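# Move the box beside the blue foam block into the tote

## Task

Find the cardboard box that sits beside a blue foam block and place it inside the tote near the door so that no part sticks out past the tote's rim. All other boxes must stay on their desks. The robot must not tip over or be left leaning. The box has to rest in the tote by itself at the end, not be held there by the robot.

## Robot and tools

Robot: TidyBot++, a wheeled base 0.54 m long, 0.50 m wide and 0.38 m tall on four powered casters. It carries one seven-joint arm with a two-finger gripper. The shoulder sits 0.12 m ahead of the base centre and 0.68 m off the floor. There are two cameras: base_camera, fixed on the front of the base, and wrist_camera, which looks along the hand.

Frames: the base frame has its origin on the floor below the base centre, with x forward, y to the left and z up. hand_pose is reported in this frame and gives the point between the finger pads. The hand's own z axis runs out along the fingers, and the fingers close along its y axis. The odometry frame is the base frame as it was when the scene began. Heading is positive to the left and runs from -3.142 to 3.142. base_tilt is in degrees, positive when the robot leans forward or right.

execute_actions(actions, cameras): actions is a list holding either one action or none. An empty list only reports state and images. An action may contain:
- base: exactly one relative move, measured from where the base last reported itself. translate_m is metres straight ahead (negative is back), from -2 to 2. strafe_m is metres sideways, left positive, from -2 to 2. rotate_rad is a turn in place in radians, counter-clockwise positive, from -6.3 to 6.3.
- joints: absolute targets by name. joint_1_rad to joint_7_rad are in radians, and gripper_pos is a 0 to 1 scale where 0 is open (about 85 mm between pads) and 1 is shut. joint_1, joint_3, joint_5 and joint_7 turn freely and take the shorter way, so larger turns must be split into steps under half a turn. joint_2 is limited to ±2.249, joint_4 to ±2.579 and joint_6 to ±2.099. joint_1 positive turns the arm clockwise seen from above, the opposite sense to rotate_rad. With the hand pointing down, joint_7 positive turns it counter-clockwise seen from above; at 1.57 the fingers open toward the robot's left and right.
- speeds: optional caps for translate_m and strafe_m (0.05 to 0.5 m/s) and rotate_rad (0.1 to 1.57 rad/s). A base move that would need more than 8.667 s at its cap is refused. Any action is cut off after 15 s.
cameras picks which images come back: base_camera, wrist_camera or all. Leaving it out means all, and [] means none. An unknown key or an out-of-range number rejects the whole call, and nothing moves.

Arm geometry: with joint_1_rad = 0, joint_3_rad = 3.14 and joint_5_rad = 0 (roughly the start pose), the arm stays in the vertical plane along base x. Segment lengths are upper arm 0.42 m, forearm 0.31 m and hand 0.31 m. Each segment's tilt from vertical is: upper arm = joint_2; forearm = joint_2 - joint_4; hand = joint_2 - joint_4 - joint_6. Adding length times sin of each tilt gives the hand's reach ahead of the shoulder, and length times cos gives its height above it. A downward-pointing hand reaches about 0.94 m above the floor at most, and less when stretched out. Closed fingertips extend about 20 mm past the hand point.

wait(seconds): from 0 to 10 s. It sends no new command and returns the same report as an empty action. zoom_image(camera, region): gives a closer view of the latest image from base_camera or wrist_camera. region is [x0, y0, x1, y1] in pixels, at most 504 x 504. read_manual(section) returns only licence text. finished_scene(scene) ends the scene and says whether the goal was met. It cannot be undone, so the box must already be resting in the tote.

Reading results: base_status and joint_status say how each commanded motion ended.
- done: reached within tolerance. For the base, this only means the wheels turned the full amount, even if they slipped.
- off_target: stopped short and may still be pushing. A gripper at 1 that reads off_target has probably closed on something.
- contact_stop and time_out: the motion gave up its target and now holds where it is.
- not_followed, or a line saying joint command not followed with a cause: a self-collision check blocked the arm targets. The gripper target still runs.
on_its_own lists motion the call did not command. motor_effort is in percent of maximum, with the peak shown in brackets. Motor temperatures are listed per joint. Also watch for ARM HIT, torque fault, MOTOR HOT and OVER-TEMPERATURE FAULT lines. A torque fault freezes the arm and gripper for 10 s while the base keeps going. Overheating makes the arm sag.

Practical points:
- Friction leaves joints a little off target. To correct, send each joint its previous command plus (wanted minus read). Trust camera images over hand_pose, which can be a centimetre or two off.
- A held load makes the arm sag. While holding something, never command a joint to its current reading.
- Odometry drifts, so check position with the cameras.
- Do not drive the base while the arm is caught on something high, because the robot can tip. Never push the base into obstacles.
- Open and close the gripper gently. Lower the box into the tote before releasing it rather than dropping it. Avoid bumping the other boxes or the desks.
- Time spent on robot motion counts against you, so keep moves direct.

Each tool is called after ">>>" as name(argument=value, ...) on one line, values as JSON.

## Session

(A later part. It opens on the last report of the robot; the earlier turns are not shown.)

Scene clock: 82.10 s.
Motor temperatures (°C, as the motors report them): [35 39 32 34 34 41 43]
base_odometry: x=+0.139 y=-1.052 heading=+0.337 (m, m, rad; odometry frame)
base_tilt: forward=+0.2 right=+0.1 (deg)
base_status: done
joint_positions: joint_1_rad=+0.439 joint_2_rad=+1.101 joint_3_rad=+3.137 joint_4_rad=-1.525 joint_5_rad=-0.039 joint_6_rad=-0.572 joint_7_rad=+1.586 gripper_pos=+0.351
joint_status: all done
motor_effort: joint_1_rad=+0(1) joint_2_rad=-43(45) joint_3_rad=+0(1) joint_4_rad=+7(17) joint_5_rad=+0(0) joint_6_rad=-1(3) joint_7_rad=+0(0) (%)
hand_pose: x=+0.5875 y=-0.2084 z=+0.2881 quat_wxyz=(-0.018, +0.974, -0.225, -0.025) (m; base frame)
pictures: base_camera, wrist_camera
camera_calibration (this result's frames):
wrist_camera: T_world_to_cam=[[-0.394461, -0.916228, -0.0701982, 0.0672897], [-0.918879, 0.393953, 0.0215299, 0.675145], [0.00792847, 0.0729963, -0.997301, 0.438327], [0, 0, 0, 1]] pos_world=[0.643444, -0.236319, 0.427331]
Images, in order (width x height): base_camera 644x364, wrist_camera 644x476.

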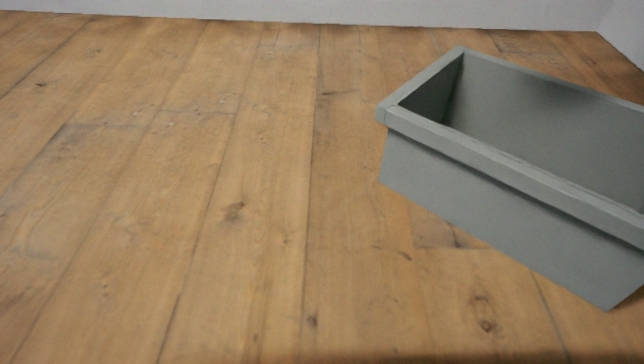

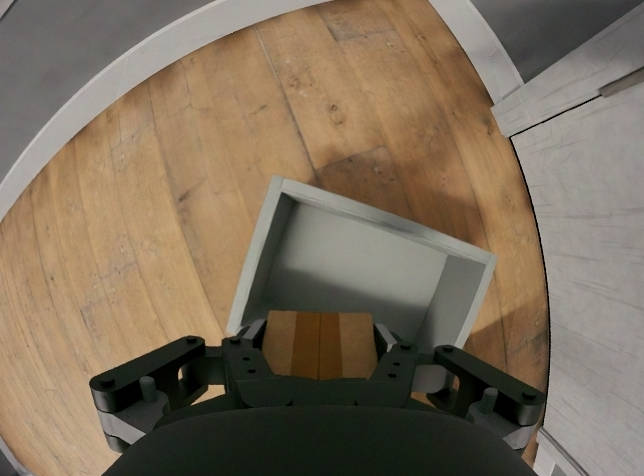

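>>> execute_actions(actions=[{"base":{"strafe_m":-0.065},"joints":{"joint_2_rad":1.25,"joint_4_rad":-1.45,"joint_6_rad":-0.44}}])

Scene clock: 83.37 s.
Motor temperatures (°C, as the motors report them): [35 39 32 34 34 41 43]
base_odometry: x=+0.161 y=-1.114 heading=+0.337 (m, m, rad; odometry frame)
base_tilt: forward=+0.2 right=+0.1 (deg)
base_status: done
joint_positions: joint_1_rad=+0.456 joint_2_rad=+1.257 joint_3_rad=+3.138 joint_4_rad=-1.470 joint_5_rad=-0.039 joint_6_rad=-0.469 joint_7_rad=+1.586 gripper_pos=+0.351
joint_status: all done
motor_effort: joint_1_rad=+0(4) joint_2_rad=-44(47) joint_3_rad=+0(2) joint_4_rad=+5(9) joint_5_rad=+1(1) joint_6_rad=-1(1) joint_7_rad=+0(1) (%)
hand_pose: x=+0.5804 y=-0.2166 z=+0.2130 quat_wxyz=(-0.016, +0.972, -0.235, -0.025) (m; base frame)
pictures: base_camera, wrist_camera
camera_calibration (this result's frames):
wrist_camera: T_world_to_cam=[[-0.412555, -0.90858, -0.0654307, 0.0628218], [-0.910896, 0.41212, 0.0206533, 0.672925], [0.00820014, 0.0681212, -0.997643, 0.362942], [0, 0, 0, 1]] pos_world=[0.635906, -0.244971, 0.352299]
Images, in order (width x height): base_camera 644x364, wrist_camera 644x476.

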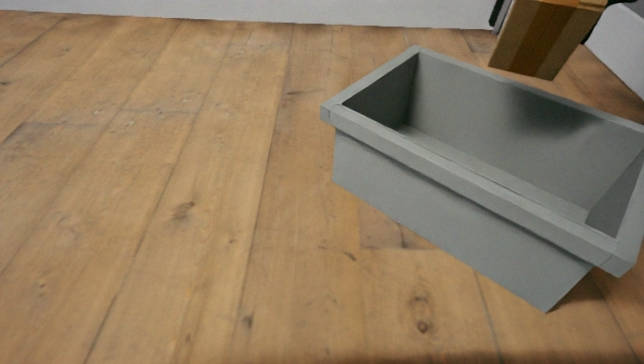

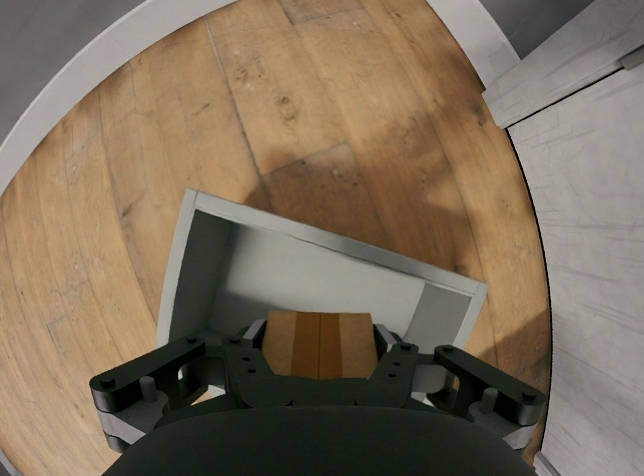

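>>> execute_actions(actions=[{"base":{"translate_m":-0.025},"joints":{"joint_2_rad":1.42,"joint_4_rad":-1.4,"joint_6_rad":-0.32}}])

Scene clock: 84.97 s.
Motor temperatures (°C, as the motors report them): [35 39 32 34 34 41 43]
base_odometry: x=+0.137 y=-1.122 heading=+0.337 (m, m, rad; odometry frame)
base_tilt: forward=+0.2 right=+0.1 (deg)
base_status: done
joint_positions: joint_1_rad=+0.456 joint_2_rad=+1.429 joint_3_rad=+3.138 joint_4_rad=-1.421 joint_5_rad=-0.039 joint_6_rad=-0.352 joint_7_rad=+1.586 gripper_pos=+0.351
joint_status: all done
motor_effort: joint_1_rad=+0(3) joint_2_rad=-43(48) joint_3_rad=-1(2) joint_4_rad=+3(5) joint_5_rad=+0(0) joint_6_rad=+0(0) joint_7_rad=+0(0) (%)
hand_pose: x=+0.5605 y=-0.2083 z=+0.1295 quat_wxyz=(-0.015, +0.971, -0.236, -0.028) (m; base frame)
pictures: base_camera, wrist_camera
camera_calibration (this result's frames):
wrist_camera: T_world_to_cam=[[-0.415002, -0.907742, -0.0614601, 0.0577287], [-0.909819, 0.414175, 0.0262231, 0.652192], [0.00165143, 0.0668002, -0.997765, 0.282668], [0, 0, 0, 1]] pos_world=[0.616868, -0.236602, 0.268481]
Images, in order (width x height): base_camera 644x364, wrist_camera 644x476.

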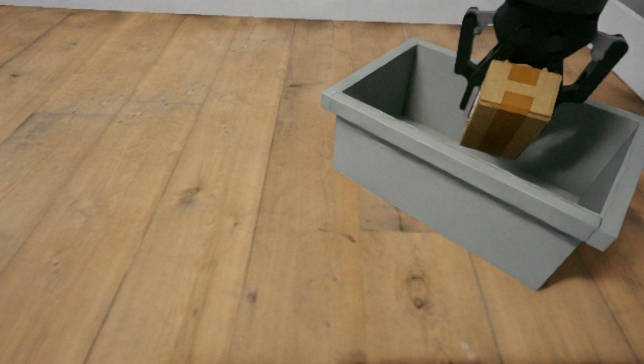

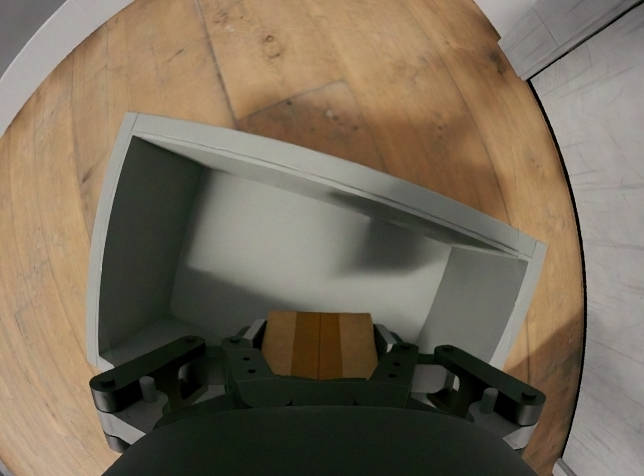

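>>> execute_actions(actions=[{"joints":{"gripper_pos":0.1}}], cameras=[])

>>> execute_actions(actions=[{"joints":{"joint_2_rad":0.9,"joint_4_rad":-1.5,"joint_6_rad":-0.7}}])

Scene clock: 86.13 s.
Motor temperatures (°C, as the motors report them): [35 39 32 34 34 41 43]
base_odometry: x=+0.137 y=-1.122 heading=+0.337 (m, m, rad; odometry frame)
base_tilt: forward=+0.2 right=+0.1 (deg)
base_status: not commanded
joint_positions: joint_1_rad=+0.456 joint_2_rad=+1.429 joint_3_rad=+3.138 joint_4_rad=-1.421 joint_5_rad=-0.039 joint_6_rad=-0.352 joint_7_rad=+1.586 gripper_pos=+0.100
joint_status: all done
motor_effort: joint_1_rad=+0(0) joint_2_rad=-42(43) joint_3_rad=-1(1) joint_4_rad=+3(4) joint_5_rad=+0(0) joint_6_rad=+0(1) joint_7_rad=+0(0) (%)
hand_pose: x=+0.5605 y=-0.2083 z=+0.1295 quat_wxyz=(-0.015, +0.971, -0.236, -0.028) (m; base frame)
pictures: none
No camera images: the call's "cameras" was empty. Leave "cameras" out to get every camera's image.

Scene clock: 87.93 s.
Motor temperatures (°C, as the motors report them): [35 39 32 34 34 41 43]
base_odometry: x=+0.137 y=-1.122 heading=+0.337 (m, m, rad; odometry frame)
base_tilt: forward=+0.2 right=+0.1 (deg)
base_status: not commanded
joint_positions: joint_1_rad=+0.456 joint_2_rad=+0.903 joint_3_rad=+3.138 joint_4_rad=-1.477 joint_5_rad=-0.039 joint_6_rad=-0.668 joint_7_rad=+1.586 gripper_pos=+0.100
joint_status: all done
motor_effort: joint_1_rad=+0(0) joint_2_rad=-42(46) joint_3_rad=+0(0) joint_4_rad=+10(11) joint_5_rad=+0(0) joint_6_rad=+2(2) joint_7_rad=+0(1) (%)
hand_pose: x=+0.6411 y=-0.2443 z=+0.4052 quat_wxyz=(-0.003, +0.972, -0.232, +0.049) (m; base frame)
pictures: base_camera, wrist_camera
camera_calibration (this result's frames):
wrist_camera: T_world_to_cam=[[-0.399229, -0.914476, -0.0659492, 0.0654744], [-0.905507, 0.404548, -0.128054, 0.790671], [0.143782, 0.00859455, -0.989572, 0.451315], [0, 0, 0, 1]] pos_world=[0.677206, -0.263869, 0.552175]
Images, in order (width x height): base_camera 644x364, wrist_camera 644x476.

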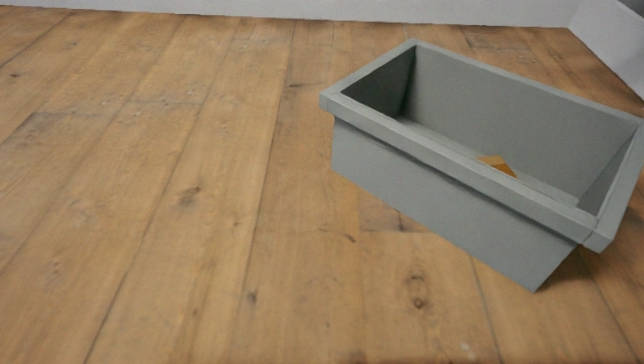

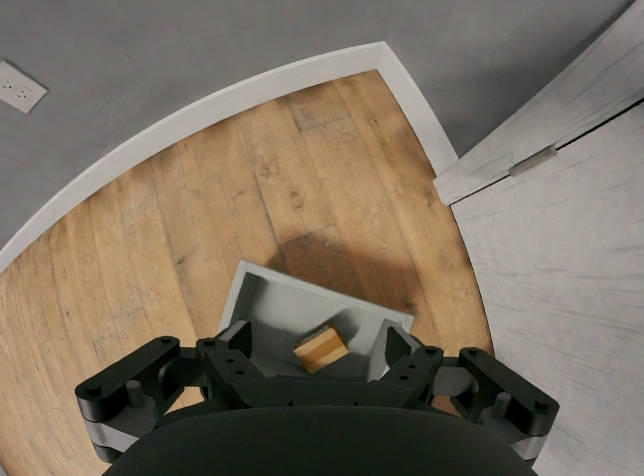

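>>> finished_scene(scene=2)

The scene is finished: the task was done.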